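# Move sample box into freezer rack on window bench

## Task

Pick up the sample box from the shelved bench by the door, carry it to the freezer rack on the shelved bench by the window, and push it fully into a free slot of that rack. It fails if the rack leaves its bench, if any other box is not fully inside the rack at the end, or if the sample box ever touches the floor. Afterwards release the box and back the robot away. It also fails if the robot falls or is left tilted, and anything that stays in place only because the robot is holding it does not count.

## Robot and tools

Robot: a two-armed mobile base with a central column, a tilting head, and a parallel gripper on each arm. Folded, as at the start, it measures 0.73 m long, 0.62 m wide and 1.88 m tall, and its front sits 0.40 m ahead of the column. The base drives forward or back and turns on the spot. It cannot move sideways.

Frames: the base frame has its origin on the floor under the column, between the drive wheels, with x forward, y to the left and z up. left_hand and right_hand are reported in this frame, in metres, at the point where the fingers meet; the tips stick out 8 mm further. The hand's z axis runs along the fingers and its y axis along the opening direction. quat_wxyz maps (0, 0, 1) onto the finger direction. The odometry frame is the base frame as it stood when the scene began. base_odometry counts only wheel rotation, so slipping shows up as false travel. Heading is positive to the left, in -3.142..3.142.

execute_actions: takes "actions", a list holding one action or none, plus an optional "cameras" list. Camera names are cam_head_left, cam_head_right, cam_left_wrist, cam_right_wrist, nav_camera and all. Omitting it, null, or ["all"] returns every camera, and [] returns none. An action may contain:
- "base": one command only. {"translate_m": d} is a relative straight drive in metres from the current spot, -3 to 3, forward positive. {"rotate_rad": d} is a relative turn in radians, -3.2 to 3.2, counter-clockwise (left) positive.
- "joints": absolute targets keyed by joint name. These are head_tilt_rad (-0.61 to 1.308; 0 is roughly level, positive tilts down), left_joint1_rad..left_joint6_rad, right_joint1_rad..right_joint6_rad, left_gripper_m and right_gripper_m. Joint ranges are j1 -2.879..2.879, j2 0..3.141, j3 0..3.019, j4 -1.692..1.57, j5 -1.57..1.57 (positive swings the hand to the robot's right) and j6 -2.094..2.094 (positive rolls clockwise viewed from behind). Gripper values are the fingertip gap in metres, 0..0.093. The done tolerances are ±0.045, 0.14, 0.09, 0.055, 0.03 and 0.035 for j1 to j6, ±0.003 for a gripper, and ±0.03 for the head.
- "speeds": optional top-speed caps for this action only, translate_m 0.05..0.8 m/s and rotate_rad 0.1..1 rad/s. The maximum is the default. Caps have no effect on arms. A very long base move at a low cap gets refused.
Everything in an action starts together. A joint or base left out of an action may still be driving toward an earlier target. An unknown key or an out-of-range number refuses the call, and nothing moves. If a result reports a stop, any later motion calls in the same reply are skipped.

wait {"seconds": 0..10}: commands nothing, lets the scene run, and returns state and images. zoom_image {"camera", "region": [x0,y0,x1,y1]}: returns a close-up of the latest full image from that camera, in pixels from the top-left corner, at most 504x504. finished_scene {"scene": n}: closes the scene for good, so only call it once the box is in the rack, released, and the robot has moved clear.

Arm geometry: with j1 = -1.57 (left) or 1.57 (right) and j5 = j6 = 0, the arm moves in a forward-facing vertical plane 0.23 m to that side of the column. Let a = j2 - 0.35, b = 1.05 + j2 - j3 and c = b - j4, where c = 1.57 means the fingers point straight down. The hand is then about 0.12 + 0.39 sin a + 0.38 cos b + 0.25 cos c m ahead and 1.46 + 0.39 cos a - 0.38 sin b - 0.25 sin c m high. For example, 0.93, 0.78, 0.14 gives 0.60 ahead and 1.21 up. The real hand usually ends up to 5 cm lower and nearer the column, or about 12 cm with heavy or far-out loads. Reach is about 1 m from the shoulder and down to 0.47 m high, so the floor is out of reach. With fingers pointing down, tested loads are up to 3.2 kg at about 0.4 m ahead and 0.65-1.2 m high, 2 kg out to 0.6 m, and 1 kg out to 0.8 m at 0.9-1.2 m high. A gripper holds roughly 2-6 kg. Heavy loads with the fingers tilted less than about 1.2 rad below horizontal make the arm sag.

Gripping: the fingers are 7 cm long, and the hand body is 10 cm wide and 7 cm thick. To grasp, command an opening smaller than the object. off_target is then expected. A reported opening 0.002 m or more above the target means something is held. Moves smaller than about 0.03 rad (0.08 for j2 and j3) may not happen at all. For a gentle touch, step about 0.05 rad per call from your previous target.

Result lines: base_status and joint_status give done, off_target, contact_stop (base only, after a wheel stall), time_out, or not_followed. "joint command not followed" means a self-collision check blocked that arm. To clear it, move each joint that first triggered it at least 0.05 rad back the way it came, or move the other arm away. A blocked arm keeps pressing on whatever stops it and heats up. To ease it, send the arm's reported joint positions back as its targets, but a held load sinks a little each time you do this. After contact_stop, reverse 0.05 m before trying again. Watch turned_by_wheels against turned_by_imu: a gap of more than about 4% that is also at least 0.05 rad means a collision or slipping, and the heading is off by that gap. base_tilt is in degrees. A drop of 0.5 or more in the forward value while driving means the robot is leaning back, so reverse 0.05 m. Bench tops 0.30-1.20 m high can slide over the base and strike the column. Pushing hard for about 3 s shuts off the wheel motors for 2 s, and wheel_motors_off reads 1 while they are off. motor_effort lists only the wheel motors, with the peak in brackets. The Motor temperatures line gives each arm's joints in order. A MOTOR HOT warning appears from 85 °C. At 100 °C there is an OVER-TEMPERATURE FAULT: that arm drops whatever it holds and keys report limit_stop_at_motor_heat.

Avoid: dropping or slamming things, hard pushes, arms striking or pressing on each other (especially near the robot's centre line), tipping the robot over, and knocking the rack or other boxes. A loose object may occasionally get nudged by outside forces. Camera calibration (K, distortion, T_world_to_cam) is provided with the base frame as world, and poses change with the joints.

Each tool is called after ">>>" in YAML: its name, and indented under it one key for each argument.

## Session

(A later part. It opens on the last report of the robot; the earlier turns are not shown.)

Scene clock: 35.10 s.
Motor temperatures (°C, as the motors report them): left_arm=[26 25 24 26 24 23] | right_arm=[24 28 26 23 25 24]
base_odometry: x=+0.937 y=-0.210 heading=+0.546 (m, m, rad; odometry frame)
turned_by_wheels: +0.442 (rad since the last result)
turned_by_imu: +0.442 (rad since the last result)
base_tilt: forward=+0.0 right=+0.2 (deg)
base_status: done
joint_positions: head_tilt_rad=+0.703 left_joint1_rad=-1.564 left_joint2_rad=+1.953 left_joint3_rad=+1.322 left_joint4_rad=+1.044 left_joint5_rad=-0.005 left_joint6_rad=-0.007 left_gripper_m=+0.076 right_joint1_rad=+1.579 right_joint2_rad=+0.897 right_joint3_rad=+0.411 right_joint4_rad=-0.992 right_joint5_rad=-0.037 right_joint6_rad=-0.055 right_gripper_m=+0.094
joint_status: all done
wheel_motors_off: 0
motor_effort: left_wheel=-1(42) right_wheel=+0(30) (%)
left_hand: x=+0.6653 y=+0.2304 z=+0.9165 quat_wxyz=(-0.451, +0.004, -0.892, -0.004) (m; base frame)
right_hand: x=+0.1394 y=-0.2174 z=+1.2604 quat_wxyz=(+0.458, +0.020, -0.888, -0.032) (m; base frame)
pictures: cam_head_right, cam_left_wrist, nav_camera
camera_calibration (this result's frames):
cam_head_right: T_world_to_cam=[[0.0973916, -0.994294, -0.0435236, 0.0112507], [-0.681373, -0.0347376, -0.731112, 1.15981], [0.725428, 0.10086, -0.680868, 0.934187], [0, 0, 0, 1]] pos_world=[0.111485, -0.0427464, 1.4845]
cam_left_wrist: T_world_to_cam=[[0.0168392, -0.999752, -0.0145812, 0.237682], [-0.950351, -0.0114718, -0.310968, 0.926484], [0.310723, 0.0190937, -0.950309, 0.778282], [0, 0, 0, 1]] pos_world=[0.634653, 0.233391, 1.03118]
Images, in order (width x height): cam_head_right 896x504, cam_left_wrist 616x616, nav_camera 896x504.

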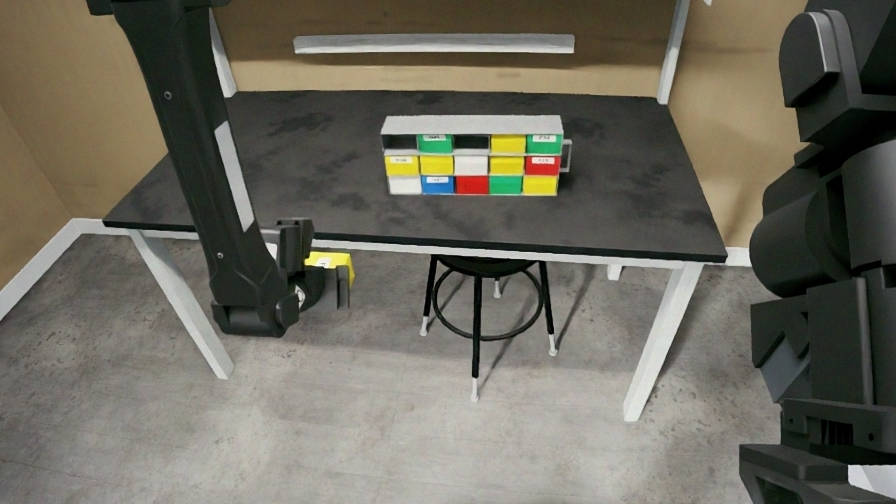

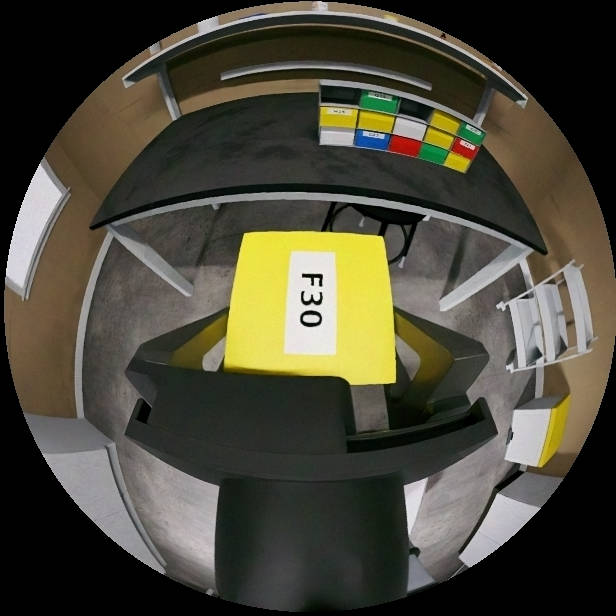

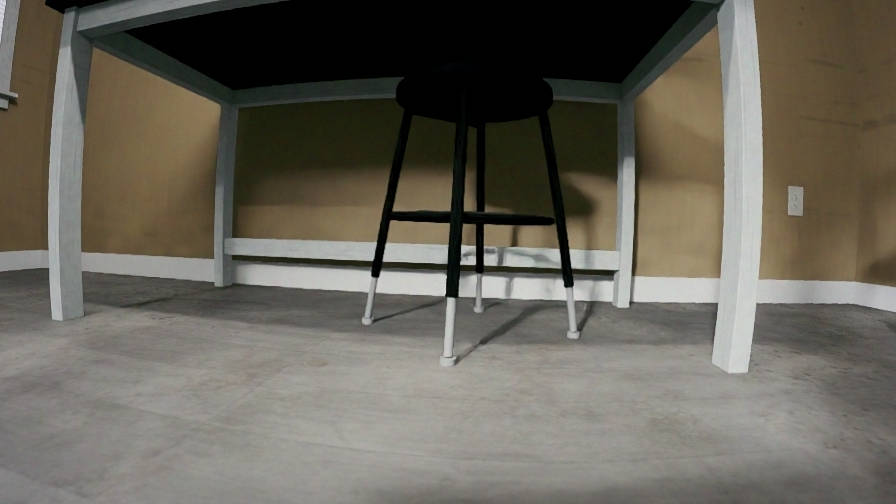

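>>> execute_actions:
  actions:
    - {"base":{"rotate_rad":-0.38}}
  cameras: []

>>> execute_actions:
  actions:
    - {"base":{"translate_m":0.33}}
  cameras: []

>>> execute_actions:
  actions:
    - {"base":{"rotate_rad":0.48},"speeds":{"rotate_rad":0.5}}
  cameras: ["cam_head_right","cam_left_wrist","nav_camera"]

Scene clock: 36.97 s.
Motor temperatures (°C, as the motors report them): left_arm=[26 25 24 26 24 23] | right_arm=[24 28 26 23 25 24]
base_odometry: x=+0.937 y=-0.210 heading=+0.167 (m, m, rad; odometry frame)
turned_by_wheels: -0.379 (rad since the last result)
turned_by_imu: -0.380 (rad since the last result)
base_tilt: forward=+0.0 right=+0.2 (deg)
base_status: done
joint_positions: head_tilt_rad=+0.703 left_joint1_rad=-1.577 left_joint2_rad=+1.953 left_joint3_rad=+1.322 left_joint4_rad=+1.044 left_joint5_rad=-0.005 left_joint6_rad=-0.007 left_gripper_m=+0.076 right_joint1_rad=+1.579 right_joint2_rad=+0.897 right_joint3_rad=+0.411 right_joint4_rad=-0.992 right_joint5_rad=-0.037 right_joint6_rad=-0.055 right_gripper_m=+0.094
joint_status: not commanded
wheel_motors_off: 0
motor_effort: left_wheel=+1(32) right_wheel=-1(19) (%)
left_hand: x=+0.6653 y=+0.2209 z=+0.9165 quat_wxyz=(-0.451, +0.004, -0.893, +0.003) (m; base frame)
right_hand: x=+0.1394 y=-0.2174 z=+1.2604 quat_wxyz=(+0.458, +0.020, -0.888, -0.032) (m; base frame)
pictures: none
No camera images: the call's "cameras" was empty. Leave "cameras" out to get every camera's image.

Scene clock: 39.03 s.
Motor temperatures (°C, as the motors report them): left_arm=[26 25 24 26 24 23] | right_arm=[24 28 26 23 25 24]
base_odometry: x=+1.263 y=-0.155 heading=+0.168 (m, m, rad; odometry frame)
turned_by_wheels: +0.001 (rad since the last result)
turned_by_imu: +0.001 (rad since the last result)
base_tilt: forward=+0.0 right=+0.2 (deg)
base_status: done
joint_positions: head_tilt_rad=+0.703 left_joint1_rad=-1.574 left_joint2_rad=+1.953 left_joint3_rad=+1.322 left_joint4_rad=+1.044 left_joint5_rad=-0.005 left_joint6_rad=-0.007 left_gripper_m=+0.076 right_joint1_rad=+1.579 right_joint2_rad=+0.897 right_joint3_rad=+0.414 right_joint4_rad=-0.992 right_joint5_rad=-0.037 right_joint6_rad=-0.055 right_gripper_m=+0.094
joint_status: not commanded
wheel_motors_off: 0
motor_effort: left_wheel=+1(60) right_wheel=+1(40) (%)
left_hand: x=+0.6653 y=+0.2226 z=+0.9165 quat_wxyz=(-0.451, +0.004, -0.893, +0.001) (m; base frame)
right_hand: x=+0.1406 y=-0.2174 z=+1.2599 quat_wxyz=(+0.457, +0.020, -0.889, -0.032) (m; base frame)
pictures: none
No camera images: the call's "cameras" was empty. Leave "cameras" out to get every camera's image.

Scene clock: 40.83 s.
Motor temperatures (°C, as the motors report them): left_arm=[26 26 24 26 24 23] | right_arm=[24 28 26 23 25 24]
base_odometry: x=+1.263 y=-0.155 heading=+0.647 (m, m, rad; odometry frame)
turned_by_wheels: +0.479 (rad since the last result)
turned_by_imu: +0.480 (rad since the last result)
base_tilt: forward=+0.0 right=+0.2 (deg)
base_status: done
joint_positions: head_tilt_rad=+0.703 left_joint1_rad=-1.564 left_joint2_rad=+1.953 left_joint3_rad=+1.322 left_joint4_rad=+1.044 left_joint5_rad=-0.005 left_joint6_rad=-0.007 left_gripper_m=+0.076 right_joint1_rad=+1.579 right_joint2_rad=+0.897 right_joint3_rad=+0.414 right_joint4_rad=-0.992 right_joint5_rad=-0.037 right_joint6_rad=-0.055 right_gripper_m=+0.094
joint_status: not commanded
wheel_motors_off: 0
motor_effort: left_wheel=-1(39) right_wheel=+0(32) (%)
left_hand: x=+0.6653 y=+0.2307 z=+0.9165 quat_wxyz=(-0.451, +0.004, -0.892, -0.004) (m; base frame)
right_hand: x=+0.1406 y=-0.2174 z=+1.2599 quat_wxyz=(+0.457, +0.020, -0.889, -0.032) (m; base frame)
pictures: cam_head_right, cam_left_wrist, nav_camera
camera_calibration (this result's frames):
cam_head_right: T_world_to_cam=[[0.0973595, -0.994294, -0.0435952, 0.0113626], [-0.681911, -0.0347376, -0.73061, 1.15907], [0.724927, 0.10086, -0.681402, 0.935034], [0, 0, 0, 1]] pos_world=[0.111445, -0.0427464, 1.48446]
cam_left_wrist: T_world_to_cam=[[0.0170299, -0.999744, -0.0149115, 0.238146], [-0.950349, -0.0115503, -0.310972, 0.926507], [0.31072, 0.019467, -0.950302, 0.778189], [0, 0, 0, 1]] pos_world=[0.634651, 0.233637, 1.03118]
Images, in order (width x height): cam_head_right 896x504, cam_left_wrist 616x616, nav_camera 896x504.

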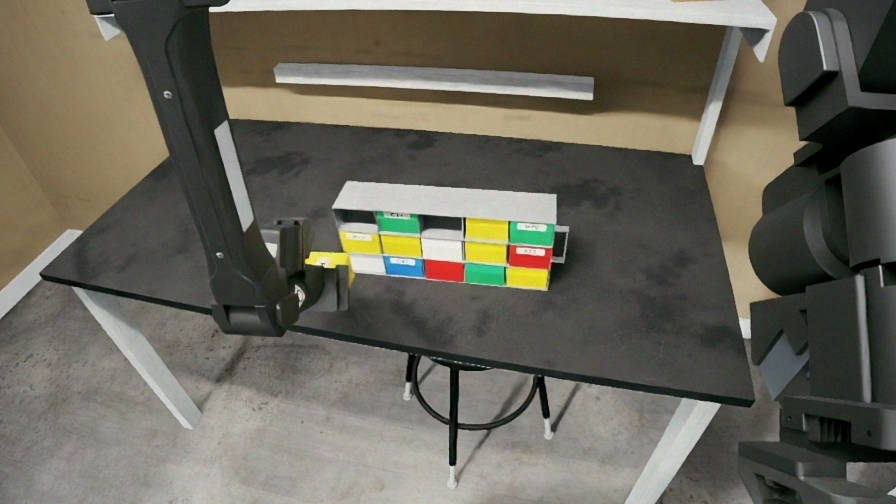

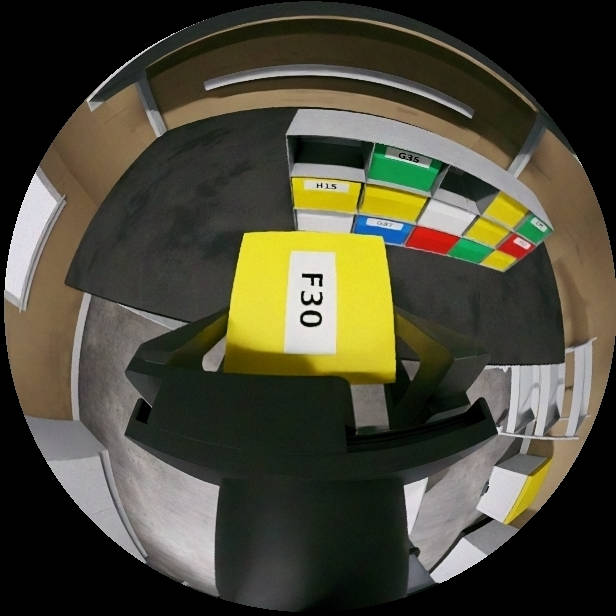

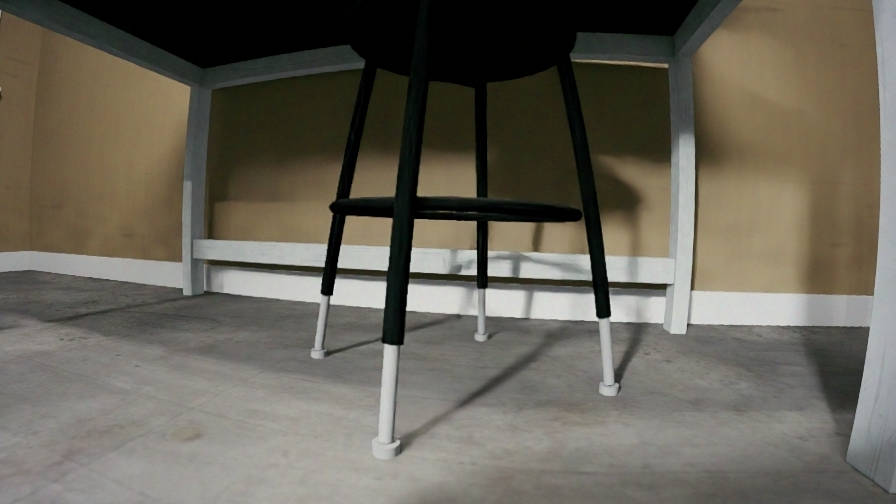

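>>> execute_actions:
  actions:
    - {"base":{"rotate_rad":-0.15}}
  cameras: ["cam_left_wrist","nav_camera"]

Scene clock: 43.37 s.
Motor temperatures (°C, as the motors report them): left_arm=[26 26 24 26 24 23] | right_arm=[24 28 26 23 25 24]
base_odometry: x=+1.263 y=-0.155 heading=+0.498 (m, m, rad; odometry frame)
turned_by_wheels: -0.149 (rad since the last result)
turned_by_imu: -0.151 (rad since the last result)
base_tilt: forward=+0.0 right=+0.2 (deg)
base_status: done
joint_positions: head_tilt_rad=+0.703 left_joint1_rad=-1.576 left_joint2_rad=+1.953 left_joint3_rad=+1.322 left_joint4_rad=+1.044 left_joint5_rad=-0.005 left_joint6_rad=-0.007 left_gripper_m=+0.076 right_joint1_rad=+1.579 right_joint2_rad=+0.897 right_joint3_rad=+0.414 right_joint4_rad=-0.992 right_joint5_rad=-0.037 right_joint6_rad=-0.055 right_gripper_m=+0.094
joint_status: not commanded
wheel_motors_off: 0
motor_effort: left_wheel=+3(22) right_wheel=-2(21) (%)
left_hand: x=+0.6653 y=+0.2212 z=+0.9165 quat_wxyz=(-0.451, +0.004, -0.893, +0.002) (m; base frame)
right_hand: x=+0.1406 y=-0.2174 z=+1.2599 quat_wxyz=(+0.457, +0.020, -0.889, -0.032) (m; base frame)
pictures: cam_left_wrist, nav_camera
camera_calibration (this result's frames):
cam_left_wrist: T_world_to_cam=[[0.0107365, -0.999934, -0.00401099, 0.222819], [-0.950414, -0.00895787, -0.31086, 0.925767], [0.310803, 0.00714965, -0.950447, 0.781165], [0, 0, 0, 1]] pos_world=[0.63468, 0.225512, 1.03113]
Images, in order (width x height): cam_left_wrist 616x616, nav_camera 896x504.

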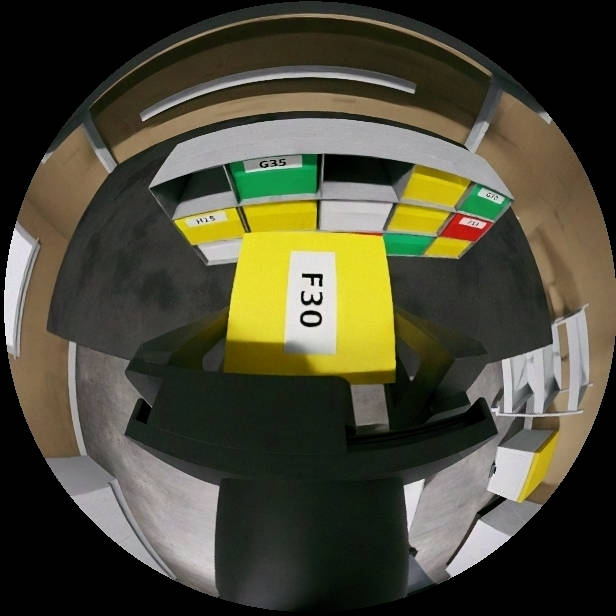

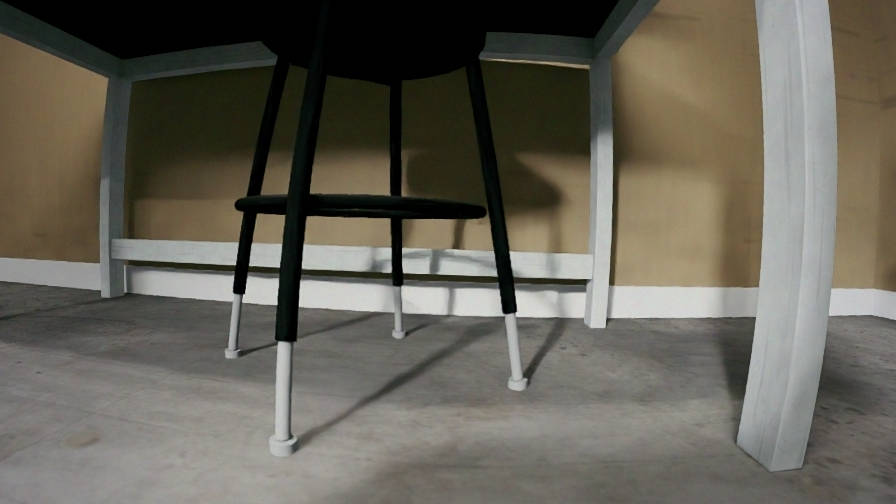

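>>> execute_actions:
  actions:
    - {"base":{"rotate_rad":0.25}}
  cameras: []

>>> execute_actions:
  actions:
    - {"base":{"translate_m":-0.2}}
  cameras: []

>>> execute_actions:
  actions:
    - {"base":{"rotate_rad":-0.25}}
  cameras: []

>>> execute_actions:
  actions:
    - {"base":{"translate_m":0.24},"speeds":{"translate_m":0.2}}
  cameras: ["cam_left_wrist","cam_head_right"]

Scene clock: 45.03 s.
Motor temperatures (°C, as the motors report them): left_arm=[26 26 24 26 24 23] | right_arm=[24 28 26 23 25 24]
base_odometry: x=+1.263 y=-0.155 heading=+0.748 (m, m, rad; odometry frame)
turned_by_wheels: +0.250 (rad since the last result)
turned_by_imu: +0.252 (rad since the last result)
base_tilt: forward=+0.1 right=+0.2 (deg)
base_status: done
joint_positions: head_tilt_rad=+0.703 left_joint1_rad=-1.563 left_joint2_rad=+1.953 left_joint3_rad=+1.322 left_joint4_rad=+1.044 left_joint5_rad=-0.005 left_joint6_rad=-0.007 left_gripper_m=+0.076 right_joint1_rad=+1.579 right_joint2_rad=+0.897 right_joint3_rad=+0.414 right_joint4_rad=-0.992 right_joint5_rad=-0.037 right_joint6_rad=-0.055 right_gripper_m=+0.094
joint_status: not commanded
wheel_motors_off: 0
motor_effort: left_wheel=-1(28) right_wheel=+2(17) (%)
left_hand: x=+0.6653 y=+0.2310 z=+0.9165 quat_wxyz=(-0.451, +0.004, -0.892, -0.004) (m; base frame)
right_hand: x=+0.1406 y=-0.2174 z=+1.2599 quat_wxyz=(+0.457, +0.020, -0.889, -0.032) (m; base frame)
pictures: none
No camera images: the call's "cameras" was empty. Leave "cameras" out to get every camera's image.

Scene clock: 46.83 s.
Motor temperatures (°C, as the motors report them): left_arm=[26 26 24 26 24 23] | right_arm=[24 28 26 23 25 24]
base_odometry: x=+1.116 y=-0.291 heading=+0.748 (m, m, rad; odometry frame)
turned_by_wheels: +0.001 (rad since the last result)
turned_by_imu: +0.001 (rad since the last result)
base_tilt: forward=+0.0 right=+0.2 (deg)
base_status: done
joint_positions: head_tilt_rad=+0.704 left_joint1_rad=-1.566 left_joint2_rad=+1.954 left_joint3_rad=+1.316 left_joint4_rad=+1.044 left_joint5_rad=-0.005 left_joint6_rad=-0.007 left_gripper_m=+0.076 right_joint1_rad=+1.579 right_joint2_rad=+0.897 right_joint3_rad=+0.409 right_joint4_rad=-0.992 right_joint5_rad=-0.037 right_joint6_rad=-0.055 right_gripper_m=+0.094
joint_status: not commanded
wheel_motors_off: 0
motor_effort: left_wheel=+1(48) right_wheel=-2(43) (%)
left_hand: x=+0.6619 y=+0.2293 z=+0.9154 quat_wxyz=(-0.448, +0.004, -0.894, -0.003) (m; base frame)
right_hand: x=+0.1382 y=-0.2174 z=+1.2608 quat_wxyz=(+0.459, +0.020, -0.887, -0.032) (m; base frame)
pictures: none
No camera images: the call's "cameras" was empty. Leave "cameras" out to get every camera's image.

Scene clock: 48.23 s.
Motor temperatures (°C, as the motors report them): left_arm=[26 26 24 26 24 23] | right_arm=[24 28 26 23 25 24]
base_odometry: x=+1.116 y=-0.291 heading=+0.499 (m, m, rad; odometry frame)
turned_by_wheels: -0.249 (rad since the last result)
turned_by_imu: -0.248 (rad since the last result)
base_tilt: forward=+0.0 right=+0.2 (deg)
base_status: done
joint_positions: head_tilt_rad=+0.704 left_joint1_rad=-1.576 left_joint2_rad=+1.954 left_joint3_rad=+1.316 left_joint4_rad=+1.044 left_joint5_rad=-0.005 left_joint6_rad=-0.007 left_gripper_m=+0.076 right_joint1_rad=+1.579 right_joint2_rad=+0.897 right_joint3_rad=+0.409 right_joint4_rad=-0.992 right_joint5_rad=-0.037 right_joint6_rad=-0.055 right_gripper_m=+0.094
joint_status: not commanded
wheel_motors_off: 0
motor_effort: left_wheel=+2(41) right_wheel=+1(30) (%)
left_hand: x=+0.6619 y=+0.2217 z=+0.9154 quat_wxyz=(-0.448, +0.004, -0.894, +0.002) (m; base frame)
right_hand: x=+0.1382 y=-0.2174 z=+1.2608 quat_wxyz=(+0.459, +0.020, -0.887, -0.032) (m; base frame)
pictures: none
No camera images: the call's "cameras" was empty. Leave "cameras" out to get every camera's image.

Scene clock: 50.47 s.
Motor temperatures (°C, as the motors report them): left_arm=[26 26 24 26 24 23] | right_arm=[24 28 26 23 25 24]
base_odometry: x=+1.326 y=-0.176 heading=+0.499 (m, m, rad; odometry frame)
turned_by_wheels: -0.001 (rad since the last result)
turned_by_imu: -0.001 (rad since the last result)
base_tilt: forward=+0.1 right=+0.2 (deg)
base_status: done
joint_positions: head_tilt_rad=+0.704 left_joint1_rad=-1.574 left_joint2_rad=+1.954 left_joint3_rad=+1.318 left_joint4_rad=+1.044 left_joint5_rad=-0.005 left_joint6_rad=-0.007 left_gripper_m=+0.076 right_joint1_rad=+1.579 right_joint2_rad=+0.897 right_joint3_rad=+0.411 right_joint4_rad=-0.992 right_joint5_rad=-0.037 right_joint6_rad=-0.055 right_gripper_m=+0.094
joint_status: not commanded
wheel_motors_off: 0
motor_effort: left_wheel=+0(56) right_wheel=-1(40) (%)
left_hand: x=+0.6633 y=+0.2226 z=+0.9158 quat_wxyz=(-0.449, +0.004, -0.893, +0.001) (m; base frame)
right_hand: x=+0.1394 y=-0.2174 z=+1.2604 quat_wxyz=(+0.458, +0.020, -0.888, -0.032) (m; base frame)
pictures: cam_head_right, cam_left_wrist
camera_calibration (this result's frames):
cam_head_right: T_world_to_cam=[[0.0973453, -0.994294, -0.0436271, 0.0114123], [-0.682149, -0.0347376, -0.730387, 1.15874], [0.724704, 0.10086, -0.681639, 0.93541], [0, 0, 0, 1]] pos_world=[0.111426, -0.0427464, 1.48444]
cam_left_wrist: T_world_to_cam=[[0.0116567, -0.999916, -0.00571403, 0.225234], [-0.951584, -0.00933747, -0.307247, 0.92119], [0.307168, 0.00901885, -0.951613, 0.784132], [0, 0, 0, 1]] pos_world=[0.633104, 0.226744, 1.03051]
Images, in order (width x height): cam_head_right 896x504, cam_left_wrist 616x616.

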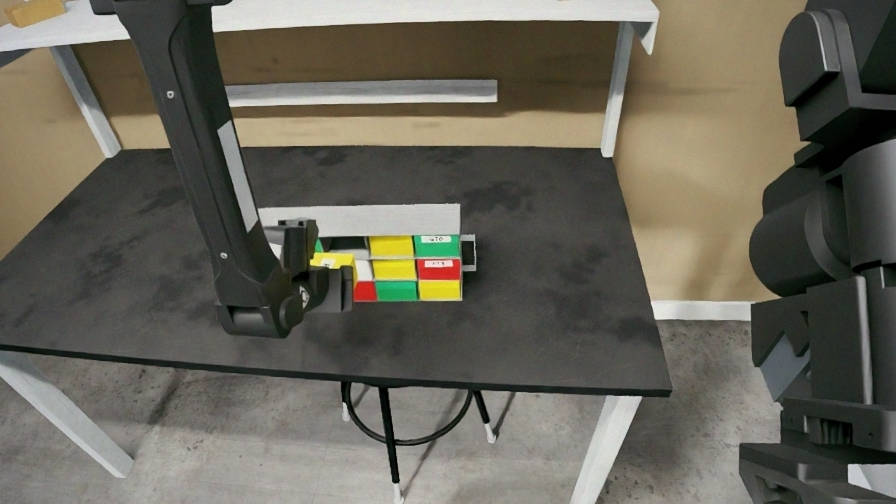

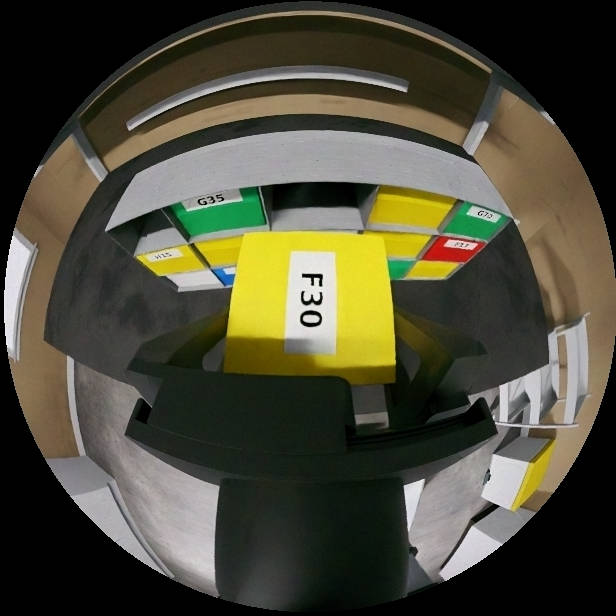

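>>> execute_actions:
  actions:
    - {"base":{"translate_m":0.04},"speeds":{"translate_m":0.05}}
  cameras: ["cam_left_wrist","cam_head_right"]

Scene clock: 52.13 s.
Motor temperatures (°C, as the motors report them): left_arm=[26 26 24 26 24 23] | right_arm=[24 28 26 23 25 24]
base_odometry: x=+1.362 y=-0.157 heading=+0.498 (m, m, rad; odometry frame)
turned_by_wheels: -0.001 (rad since the last result)
turned_by_imu: -0.001 (rad since the last result)
base_tilt: forward=+0.1 right=+0.2 (deg)
base_status: done
joint_positions: head_tilt_rad=+0.704 left_joint1_rad=-1.574 left_joint2_rad=+1.954 left_joint3_rad=+1.320 left_joint4_rad=+1.044 left_joint5_rad=-0.005 left_joint6_rad=-0.007 left_gripper_m=+0.076 right_joint1_rad=+1.579 right_joint2_rad=+0.897 right_joint3_rad=+0.411 right_joint4_rad=-0.992 right_joint5_rad=-0.037 right_joint6_rad=-0.055 right_gripper_m=+0.094
joint_status: not commanded
wheel_motors_off: 0
motor_effort: left_wheel=+0(31) right_wheel=+0(30) (%)
left_hand: x=+0.6637 y=+0.2226 z=+0.9157 quat_wxyz=(-0.450, +0.004, -0.893, +0.001) (m; base frame)
right_hand: x=+0.1394 y=-0.2174 z=+1.2604 quat_wxyz=(+0.458, +0.020, -0.888, -0.032) (m; base frame)
pictures: cam_head_right, cam_left_wrist
camera_calibration (this result's frames):
cam_head_right: T_world_to_cam=[[0.0973452, -0.994294, -0.0436272, 0.0114126], [-0.682151, -0.0347376, -0.730386, 1.15874], [0.724703, 0.10086, -0.68164, 0.935412], [0, 0, 0, 1]] pos_world=[0.111426, -0.0427464, 1.48444]
cam_left_wrist: T_world_to_cam=[[0.0116634, -0.999916, -0.00570377, 0.225214], [-0.951349, -0.00934013, -0.307973, 0.922068], [0.307894, 0.00901829, -0.951378, 0.783287], [0, 0, 0, 1]] pos_world=[0.633413, 0.226744, 1.03046]
Images, in order (width x height): cam_head_right 896x504, cam_left_wrist 616x616.

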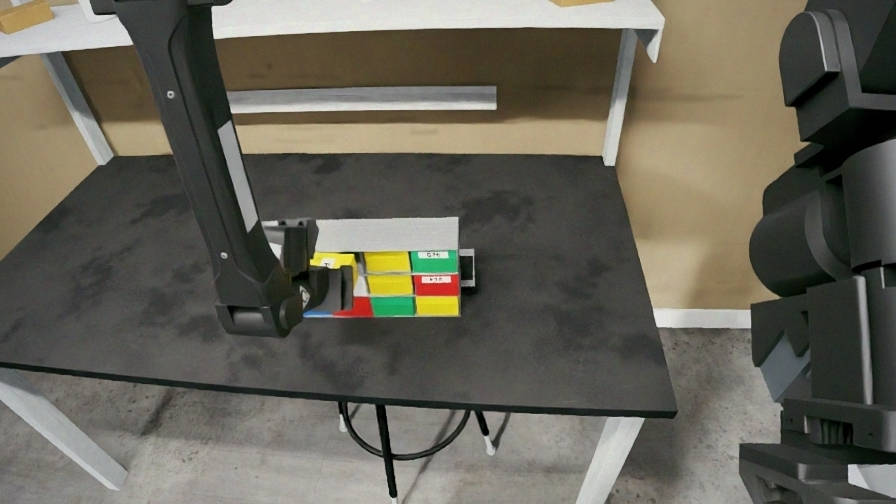

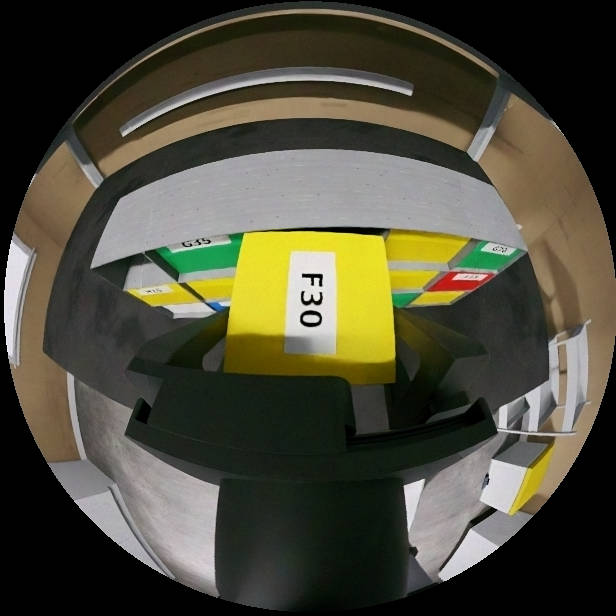

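>>> execute_actions:
  actions:
    - {"joints":{"left_joint2_rad":1.985,"left_joint3_rad":1.35}}
  cameras: []

>>> execute_actions:
  actions:
    - {"base":{"translate_m":0.03},"speeds":{"translate_m":0.05}}
  cameras: ["cam_left_wrist","cam_head_right"]

Scene clock: 52.90 s.
Motor temperatures (°C, as the motors report them): left_arm=[26 26 24 26 24 23] | right_arm=[24 28 26 23 25 24]
base_odometry: x=+1.362 y=-0.157 heading=+0.498 (m, m, rad; odometry frame)
turned_by_wheels: +0.000 (rad since the last result)
turned_by_imu: +0.000 (rad since the last result)
base_tilt: forward=+0.0 right=+0.2 (deg)
base_status: not commanded
joint_positions: head_tilt_rad=+0.704 left_joint1_rad=-1.574 left_joint2_rad=+1.977 left_joint3_rad=+1.338 left_joint4_rad=+1.044 left_joint5_rad=-0.005 left_joint6_rad=-0.007 left_gripper_m=+0.075 right_joint1_rad=+1.579 right_joint2_rad=+0.897 right_joint3_rad=+0.411 right_joint4_rad=-0.992 right_joint5_rad=-0.037 right_joint6_rad=-0.055 right_gripper_m=+0.094
joint_status: all done
wheel_motors_off: 0
motor_effort: left_wheel=+0(0) right_wheel=-1(1) (%)
left_hand: x=+0.6608 y=+0.2227 z=+0.9062 quat_wxyz=(-0.448, +0.004, -0.894, +0.001) (m; base frame)
right_hand: x=+0.1394 y=-0.2174 z=+1.2604 quat_wxyz=(+0.458, +0.020, -0.888, -0.032) (m; base frame)
pictures: none
No camera images: the call's "cameras" was empty. Leave "cameras" out to get every camera's image.

Scene clock: 54.27 s.
Motor temperatures (°C, as the motors report them): left_arm=[26 26 24 26 24 23] | right_arm=[24 28 26 23 25 24]
base_odometry: x=+1.388 y=-0.143 heading=+0.498 (m, m, rad; odometry frame)
turned_by_wheels: +0.000 (rad since the last result)
turned_by_imu: +0.000 (rad since the last result)
base_tilt: forward=+0.0 right=+0.2 (deg)
base_status: done
joint_positions: head_tilt_rad=+0.704 left_joint1_rad=-1.574 left_joint2_rad=+2.004 left_joint3_rad=+1.323 left_joint4_rad=+1.044 left_joint5_rad=-0.008 left_joint6_rad=-0.008 left_gripper_m=+0.075 right_joint1_rad=+1.579 right_joint2_rad=+0.897 right_joint3_rad=+0.411 right_joint4_rad=-0.992 right_joint5_rad=-0.037 right_joint6_rad=-0.055 right_gripper_m=+0.094
joint_status: not commanded
wheel_motors_off: 0
motor_effort: left_wheel=+1(32) right_wheel=-1(33) (%)
left_hand: x=+0.6374 y=+0.2235 z=+0.8897 quat_wxyz=(-0.428, +0.005, -0.904, +0.000) (m; base frame)
right_hand: x=+0.1394 y=-0.2174 z=+1.2604 quat_wxyz=(+0.458, +0.020, -0.888, -0.032) (m; base frame)
pictures: cam_head_right, cam_left_wrist
camera_calibration (this result's frames):
cam_head_right: T_world_to_cam=[[0.0973451, -0.994294, -0.0436274, 0.0114129], [-0.682152, -0.0347376, -0.730385, 1.15873], [0.724702, 0.10086, -0.681641, 0.935414], [0, 0, 0, 1]] pos_world=[0.111426, -0.0427464, 1.48444]
cam_left_wrist: T_world_to_cam=[[0.0143226, -0.999861, -0.00853752, 0.227035], [-0.964818, -0.0115778, -0.262665, 0.857831], [0.262529, 0.0119992, -0.964849, 0.806786], [0, 0, 0, 1]] pos_world=[0.612593, 0.227255, 1.00569]
Images, in order (width x height): cam_head_right 896x504, cam_left_wrist 616x616.

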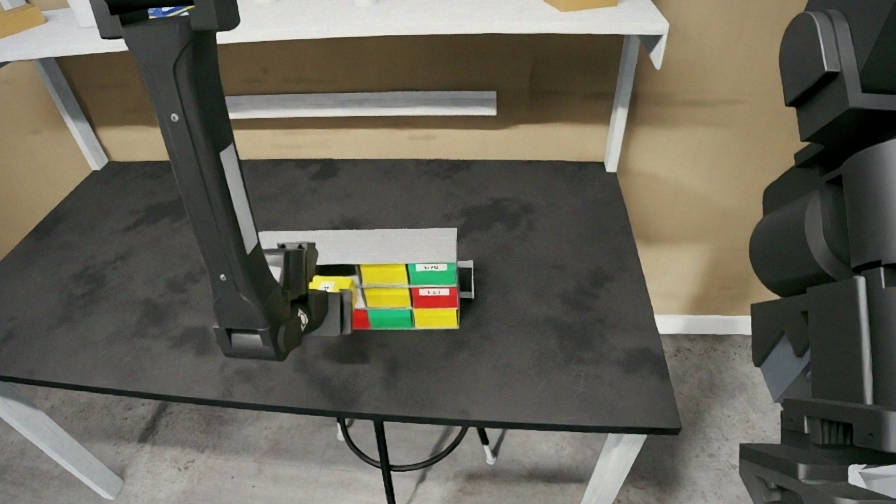

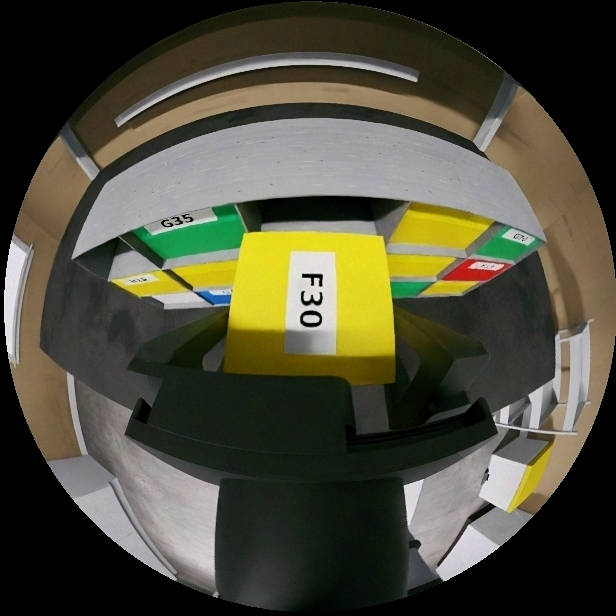

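Too low; back off, raise, shift slightly right.

>>> execute_actions:
  actions:
    - {"base":{"translate_m":-0.04},"speeds":{"translate_m":0.1}}
  cameras: []

>>> execute_actions:
  actions:
    - {"base":{"rotate_rad":-0.008},"joints":{"left_joint2_rad":1.94,"left_joint3_rad":1.32}}
  cameras: []

>>> execute_actions:
  actions:
    - {"base":{"translate_m":0.035},"speeds":{"translate_m":0.05}}
  cameras: ["cam_left_wrist","cam_head_right"]

Scene clock: 55.67 s.
Motor temperatures (°C, as the motors report them): left_arm=[26 26 24 26 24 23] | right_arm=[24 28 26 23 25 24]
base_odometry: x=+1.353 y=-0.162 heading=+0.498 (m, m, rad; odometry frame)
turned_by_wheels: +0.000 (rad since the last result)
turned_by_imu: +0.000 (rad since the last result)
base_tilt: forward=+0.1 right=+0.2 (deg)
base_status: done
joint_positions: head_tilt_rad=+0.704 left_joint1_rad=-1.574 left_joint2_rad=+2.004 left_joint3_rad=+1.346 left_joint4_rad=+1.044 left_joint5_rad=-0.007 left_joint6_rad=-0.008 left_gripper_m=+0.075 right_joint1_rad=+1.579 right_joint2_rad=+0.897 right_joint3_rad=+0.410 right_joint4_rad=-0.992 right_joint5_rad=-0.037 right_joint6_rad=-0.055 right_gripper_m=+0.094
joint_status: not commanded
wheel_motors_off: 0
motor_effort: left_wheel=+1(30) right_wheel=+0(29) (%)
left_hand: x=+0.6502 y=+0.2233 z=+0.8932 quat_wxyz=(-0.439, +0.005, -0.898, +0.000) (m; base frame)
right_hand: x=+0.1388 y=-0.2174 z=+1.2606 quat_wxyz=(+0.459, +0.020, -0.888, -0.032) (m; base frame)
pictures: none
No camera images: the call's "cameras" was empty. Leave "cameras" out to get every camera's image.

Scene clock: 56.40 s.
Motor temperatures (°C, as the motors report them): left_arm=[26 26 24 26 24 23] | right_arm=[24 28 26 23 25 24]
base_odometry: x=+1.353 y=-0.162 heading=+0.492 (m, m, rad; odometry frame)
turned_by_wheels: -0.006 (rad since the last result)
turned_by_imu: -0.006 (rad since the last result)
base_tilt: forward=+0.0 right=+0.2 (deg)
base_status: done
joint_positions: head_tilt_rad=+0.704 left_joint1_rad=-1.572 left_joint2_rad=+1.965 left_joint3_rad=+1.317 left_joint4_rad=+1.044 left_joint5_rad=-0.006 left_joint6_rad=-0.008 left_gripper_m=+0.075 right_joint1_rad=+1.579 right_joint2_rad=+0.897 right_joint3_rad=+0.410 right_joint4_rad=-0.992 right_joint5_rad=-0.037 right_joint6_rad=-0.055 right_gripper_m=+0.094
joint_status: all done
wheel_motors_off: 0
motor_effort: left_wheel=+2(33) right_wheel=-3(34) (%)
left_hand: x=+0.6567 y=+0.2244 z=+0.9097 quat_wxyz=(-0.444, +0.005, -0.896, +0.000) (m; base frame)
right_hand: x=+0.1386 y=-0.2174 z=+1.2607 quat_wxyz=(+0.459, +0.020, -0.888, -0.032) (m; base frame)
pictures: none
No camera images: the call's "cameras" was empty. Leave "cameras" out to get every camera's image.

Scene clock: 57.80 s.
Motor temperatures (°C, as the motors report them): left_arm=[26 26 24 26 24 23] | right_arm=[24 28 26 23 25 24]
base_odometry: x=+1.384 y=-0.145 heading=+0.491 (m, m, rad; odometry frame)
turned_by_wheels: +0.000 (rad since the last result)
turned_by_imu: -0.001 (rad since the last result)
base_tilt: forward=+0.1 right=+0.2 (deg)
base_status: done
joint_positions: head_tilt_rad=+0.704 left_joint1_rad=-1.572 left_joint2_rad=+1.963 left_joint3_rad=+1.292 left_joint4_rad=+1.044 left_joint5_rad=-0.006 left_joint6_rad=-0.008 left_gripper_m=+0.075 right_joint1_rad=+1.579 right_joint2_rad=+0.897 right_joint3_rad=+0.411 right_joint4_rad=-0.992 right_joint5_rad=-0.037 right_joint6_rad=-0.055 right_gripper_m=+0.094
joint_status: not commanded
wheel_motors_off: 0
motor_effort: left_wheel=+1(35) right_wheel=+0(29) (%)
left_hand: x=+0.6442 y=+0.2244 z=+0.9067 quat_wxyz=(-0.433, +0.005, -0.901, +0.000) (m; base frame)
right_hand: x=+0.1394 y=-0.2174 z=+1.2604 quat_wxyz=(+0.458, +0.020, -0.888, -0.032) (m; base frame)
pictures: cam_head_right, cam_left_wrist
camera_calibration (this result's frames):
cam_head_right: T_world_to_cam=[[0.097345, -0.994294, -0.0436277, 0.0114133], [-0.682154, -0.0347376, -0.730383, 1.15873], [0.7247, 0.10086, -0.681643, 0.935417], [0, 0, 0, 1]] pos_world=[0.111426, -0.0427464, 1.48444]
cam_left_wrist: T_world_to_cam=[[0.0140138, -0.999864, -0.00873519, 0.228394], [-0.961961, -0.0110978, -0.27296, 0.876221], [0.272826, 0.0122281, -0.961986, 0.81221], [0, 0, 0, 1]] pos_world=[0.618098, 0.228155, 1.0225]
Images, in order (width x height): cam_head_right 896x504, cam_left_wrist 616x616.

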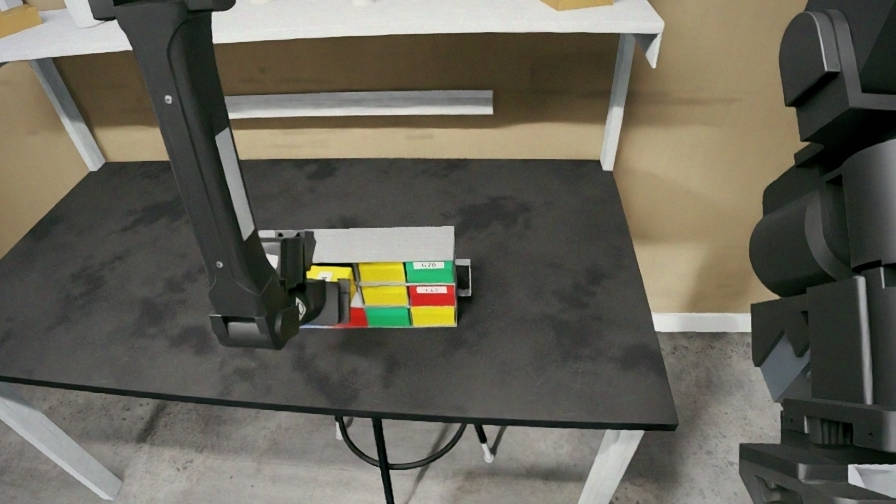

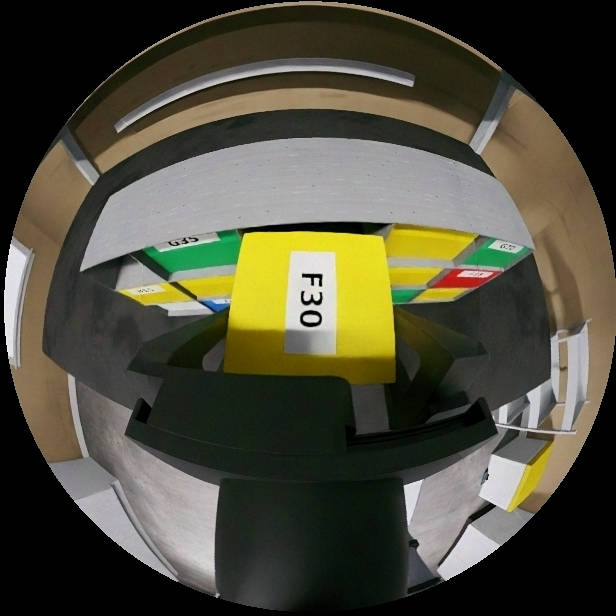

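Still low and nose-down. Raise the nose via j4.

>>> execute_actions:
  actions:
    - {"base":{"translate_m":-0.025},"speeds":{"translate_m":0.1}}
  cameras: []

>>> execute_actions:
  actions:
    - {"joints":{"left_joint4_rad":1.10}}
  cameras: []

>>> execute_actions:
  actions:
    - {"base":{"translate_m":0.035},"speeds":{"translate_m":0.05}}
  cameras: ["cam_left_wrist","cam_head_right"]

Scene clock: 58.83 s.
Motor temperatures (°C, as the motors report them): left_arm=[26 26 24 26 24 23] | right_arm=[24 28 26 23 25 24]
base_odometry: x=+1.362 y=-0.157 heading=+0.493 (m, m, rad; odometry frame)
turned_by_wheels: +0.001 (rad since the last result)
turned_by_imu: +0.001 (rad since the last result)
base_tilt: forward=+0.1 right=+0.2 (deg)
base_status: done
joint_positions: head_tilt_rad=+0.704 left_joint1_rad=-1.572 left_joint2_rad=+1.962 left_joint3_rad=+1.315 left_joint4_rad=+1.044 left_joint5_rad=-0.006 left_joint6_rad=-0.008 left_gripper_m=+0.075 right_joint1_rad=+1.579 right_joint2_rad=+0.897 right_joint3_rad=+0.410 right_joint4_rad=-0.992 right_joint5_rad=-0.037 right_joint6_rad=-0.055 right_gripper_m=+0.094
joint_status: not commanded
wheel_motors_off: 0
motor_effort: left_wheel=+1(40) right_wheel=-2(31) (%)
left_hand: x=+0.6565 y=+0.2244 z=+0.9105 quat_wxyz=(-0.444, +0.005, -0.896, +0.000) (m; base frame)
right_hand: x=+0.1386 y=-0.2174 z=+1.2607 quat_wxyz=(+0.459, +0.020, -0.888, -0.032) (m; base frame)
pictures: none
No camera images: the call's "cameras" was empty. Leave "cameras" out to get every camera's image.

Scene clock: 59.37 s.
Motor temperatures (°C, as the motors report them): left_arm=[26 26 24 26 24 23] | right_arm=[24 28 26 23 25 24]
base_odometry: x=+1.362 y=-0.157 heading=+0.493 (m, m, rad; odometry frame)
turned_by_wheels: +0.000 (rad since the last result)
turned_by_imu: +0.000 (rad since the last result)
base_tilt: forward=+0.1 right=+0.2 (deg)
base_status: not commanded
joint_positions: head_tilt_rad=+0.704 left_joint1_rad=-1.572 left_joint2_rad=+1.962 left_joint3_rad=+1.315 left_joint4_rad=+1.071 left_joint5_rad=-0.006 left_joint6_rad=-0.008 left_gripper_m=+0.075 right_joint1_rad=+1.579 right_joint2_rad=+0.897 right_joint3_rad=+0.410 right_joint4_rad=-0.992 right_joint5_rad=-0.037 right_joint6_rad=-0.055 right_gripper_m=+0.094
joint_status: all done
wheel_motors_off: 0
motor_effort: left_wheel=+2(2) right_wheel=-1(2) (%)
left_hand: x=+0.6607 y=+0.2244 z=+0.9161 quat_wxyz=(-0.456, +0.005, -0.890, +0.000) (m; base frame)
right_hand: x=+0.1386 y=-0.2174 z=+1.2607 quat_wxyz=(+0.459, +0.020, -0.888, -0.032) (m; base frame)
pictures: none
No camera images: the call's "cameras" was empty. Leave "cameras" out to get every camera's image.

Scene clock: 60.67 s.
Motor temperatures (°C, as the motors report them): left_arm=[26 26 24 26 24 23] | right_arm=[24 28 26 23 25 24]
base_odometry: x=+1.392 y=-0.141 heading=+0.492 (m, m, rad; odometry frame)
turned_by_wheels: -0.001 (rad since the last result)
turned_by_imu: -0.001 (rad since the last result)
base_tilt: forward=+0.0 right=+0.2 (deg)
base_status: done
joint_positions: head_tilt_rad=+0.704 left_joint1_rad=-1.572 left_joint2_rad=+1.963 left_joint3_rad=+1.307 left_joint4_rad=+1.071 left_joint5_rad=-0.006 left_joint6_rad=-0.006 left_gripper_m=+0.075 right_joint1_rad=+1.579 right_joint2_rad=+0.897 right_joint3_rad=+0.412 right_joint4_rad=-0.992 right_joint5_rad=-0.037 right_joint6_rad=-0.055 right_gripper_m=+0.094
joint_status: not commanded
wheel_motors_off: 0
motor_effort: left_wheel=+0(35) right_wheel=+0(27) (%)
left_hand: x=+0.6563 y=+0.2243 z=+0.9146 quat_wxyz=(-0.452, +0.004, -0.892, +0.000) (m; base frame)
right_hand: x=+0.1396 y=-0.2174 z=+1.2603 quat_wxyz=(+0.458, +0.020, -0.888, -0.032) (m; base frame)
pictures: cam_head_right, cam_left_wrist
camera_calibration (this result's frames):
cam_head_right: T_world_to_cam=[[0.0973449, -0.994294, -0.0436278, 0.0114135], [-0.682155, -0.0347376, -0.730382, 1.15873], [0.724699, 0.10086, -0.681644, 0.935419], [0, 0, 0, 1]] pos_world=[0.111426, -0.0427464, 1.48444]
cam_left_wrist: T_world_to_cam=[[0.013143, -0.999877, -0.00856475, 0.22858], [-0.949439, -0.00979212, -0.313799, 0.918905], [0.313676, 0.012256, -0.949451, 0.778129], [0, 0, 0, 1]] pos_world=[0.62536, 0.228013, 1.0291]
Images, in order (width x height): cam_head_right 896x504, cam_left_wrist 616x616.

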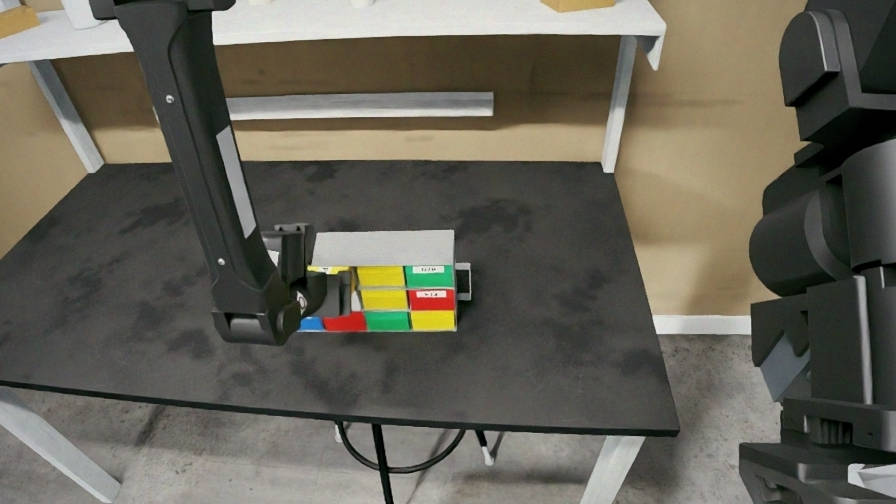

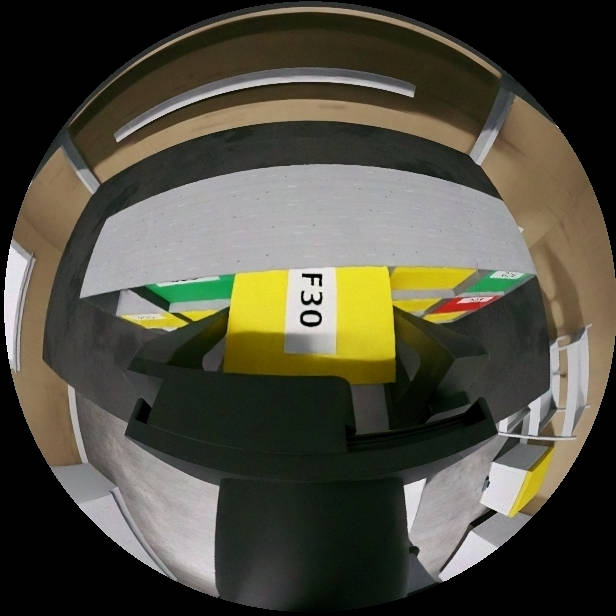

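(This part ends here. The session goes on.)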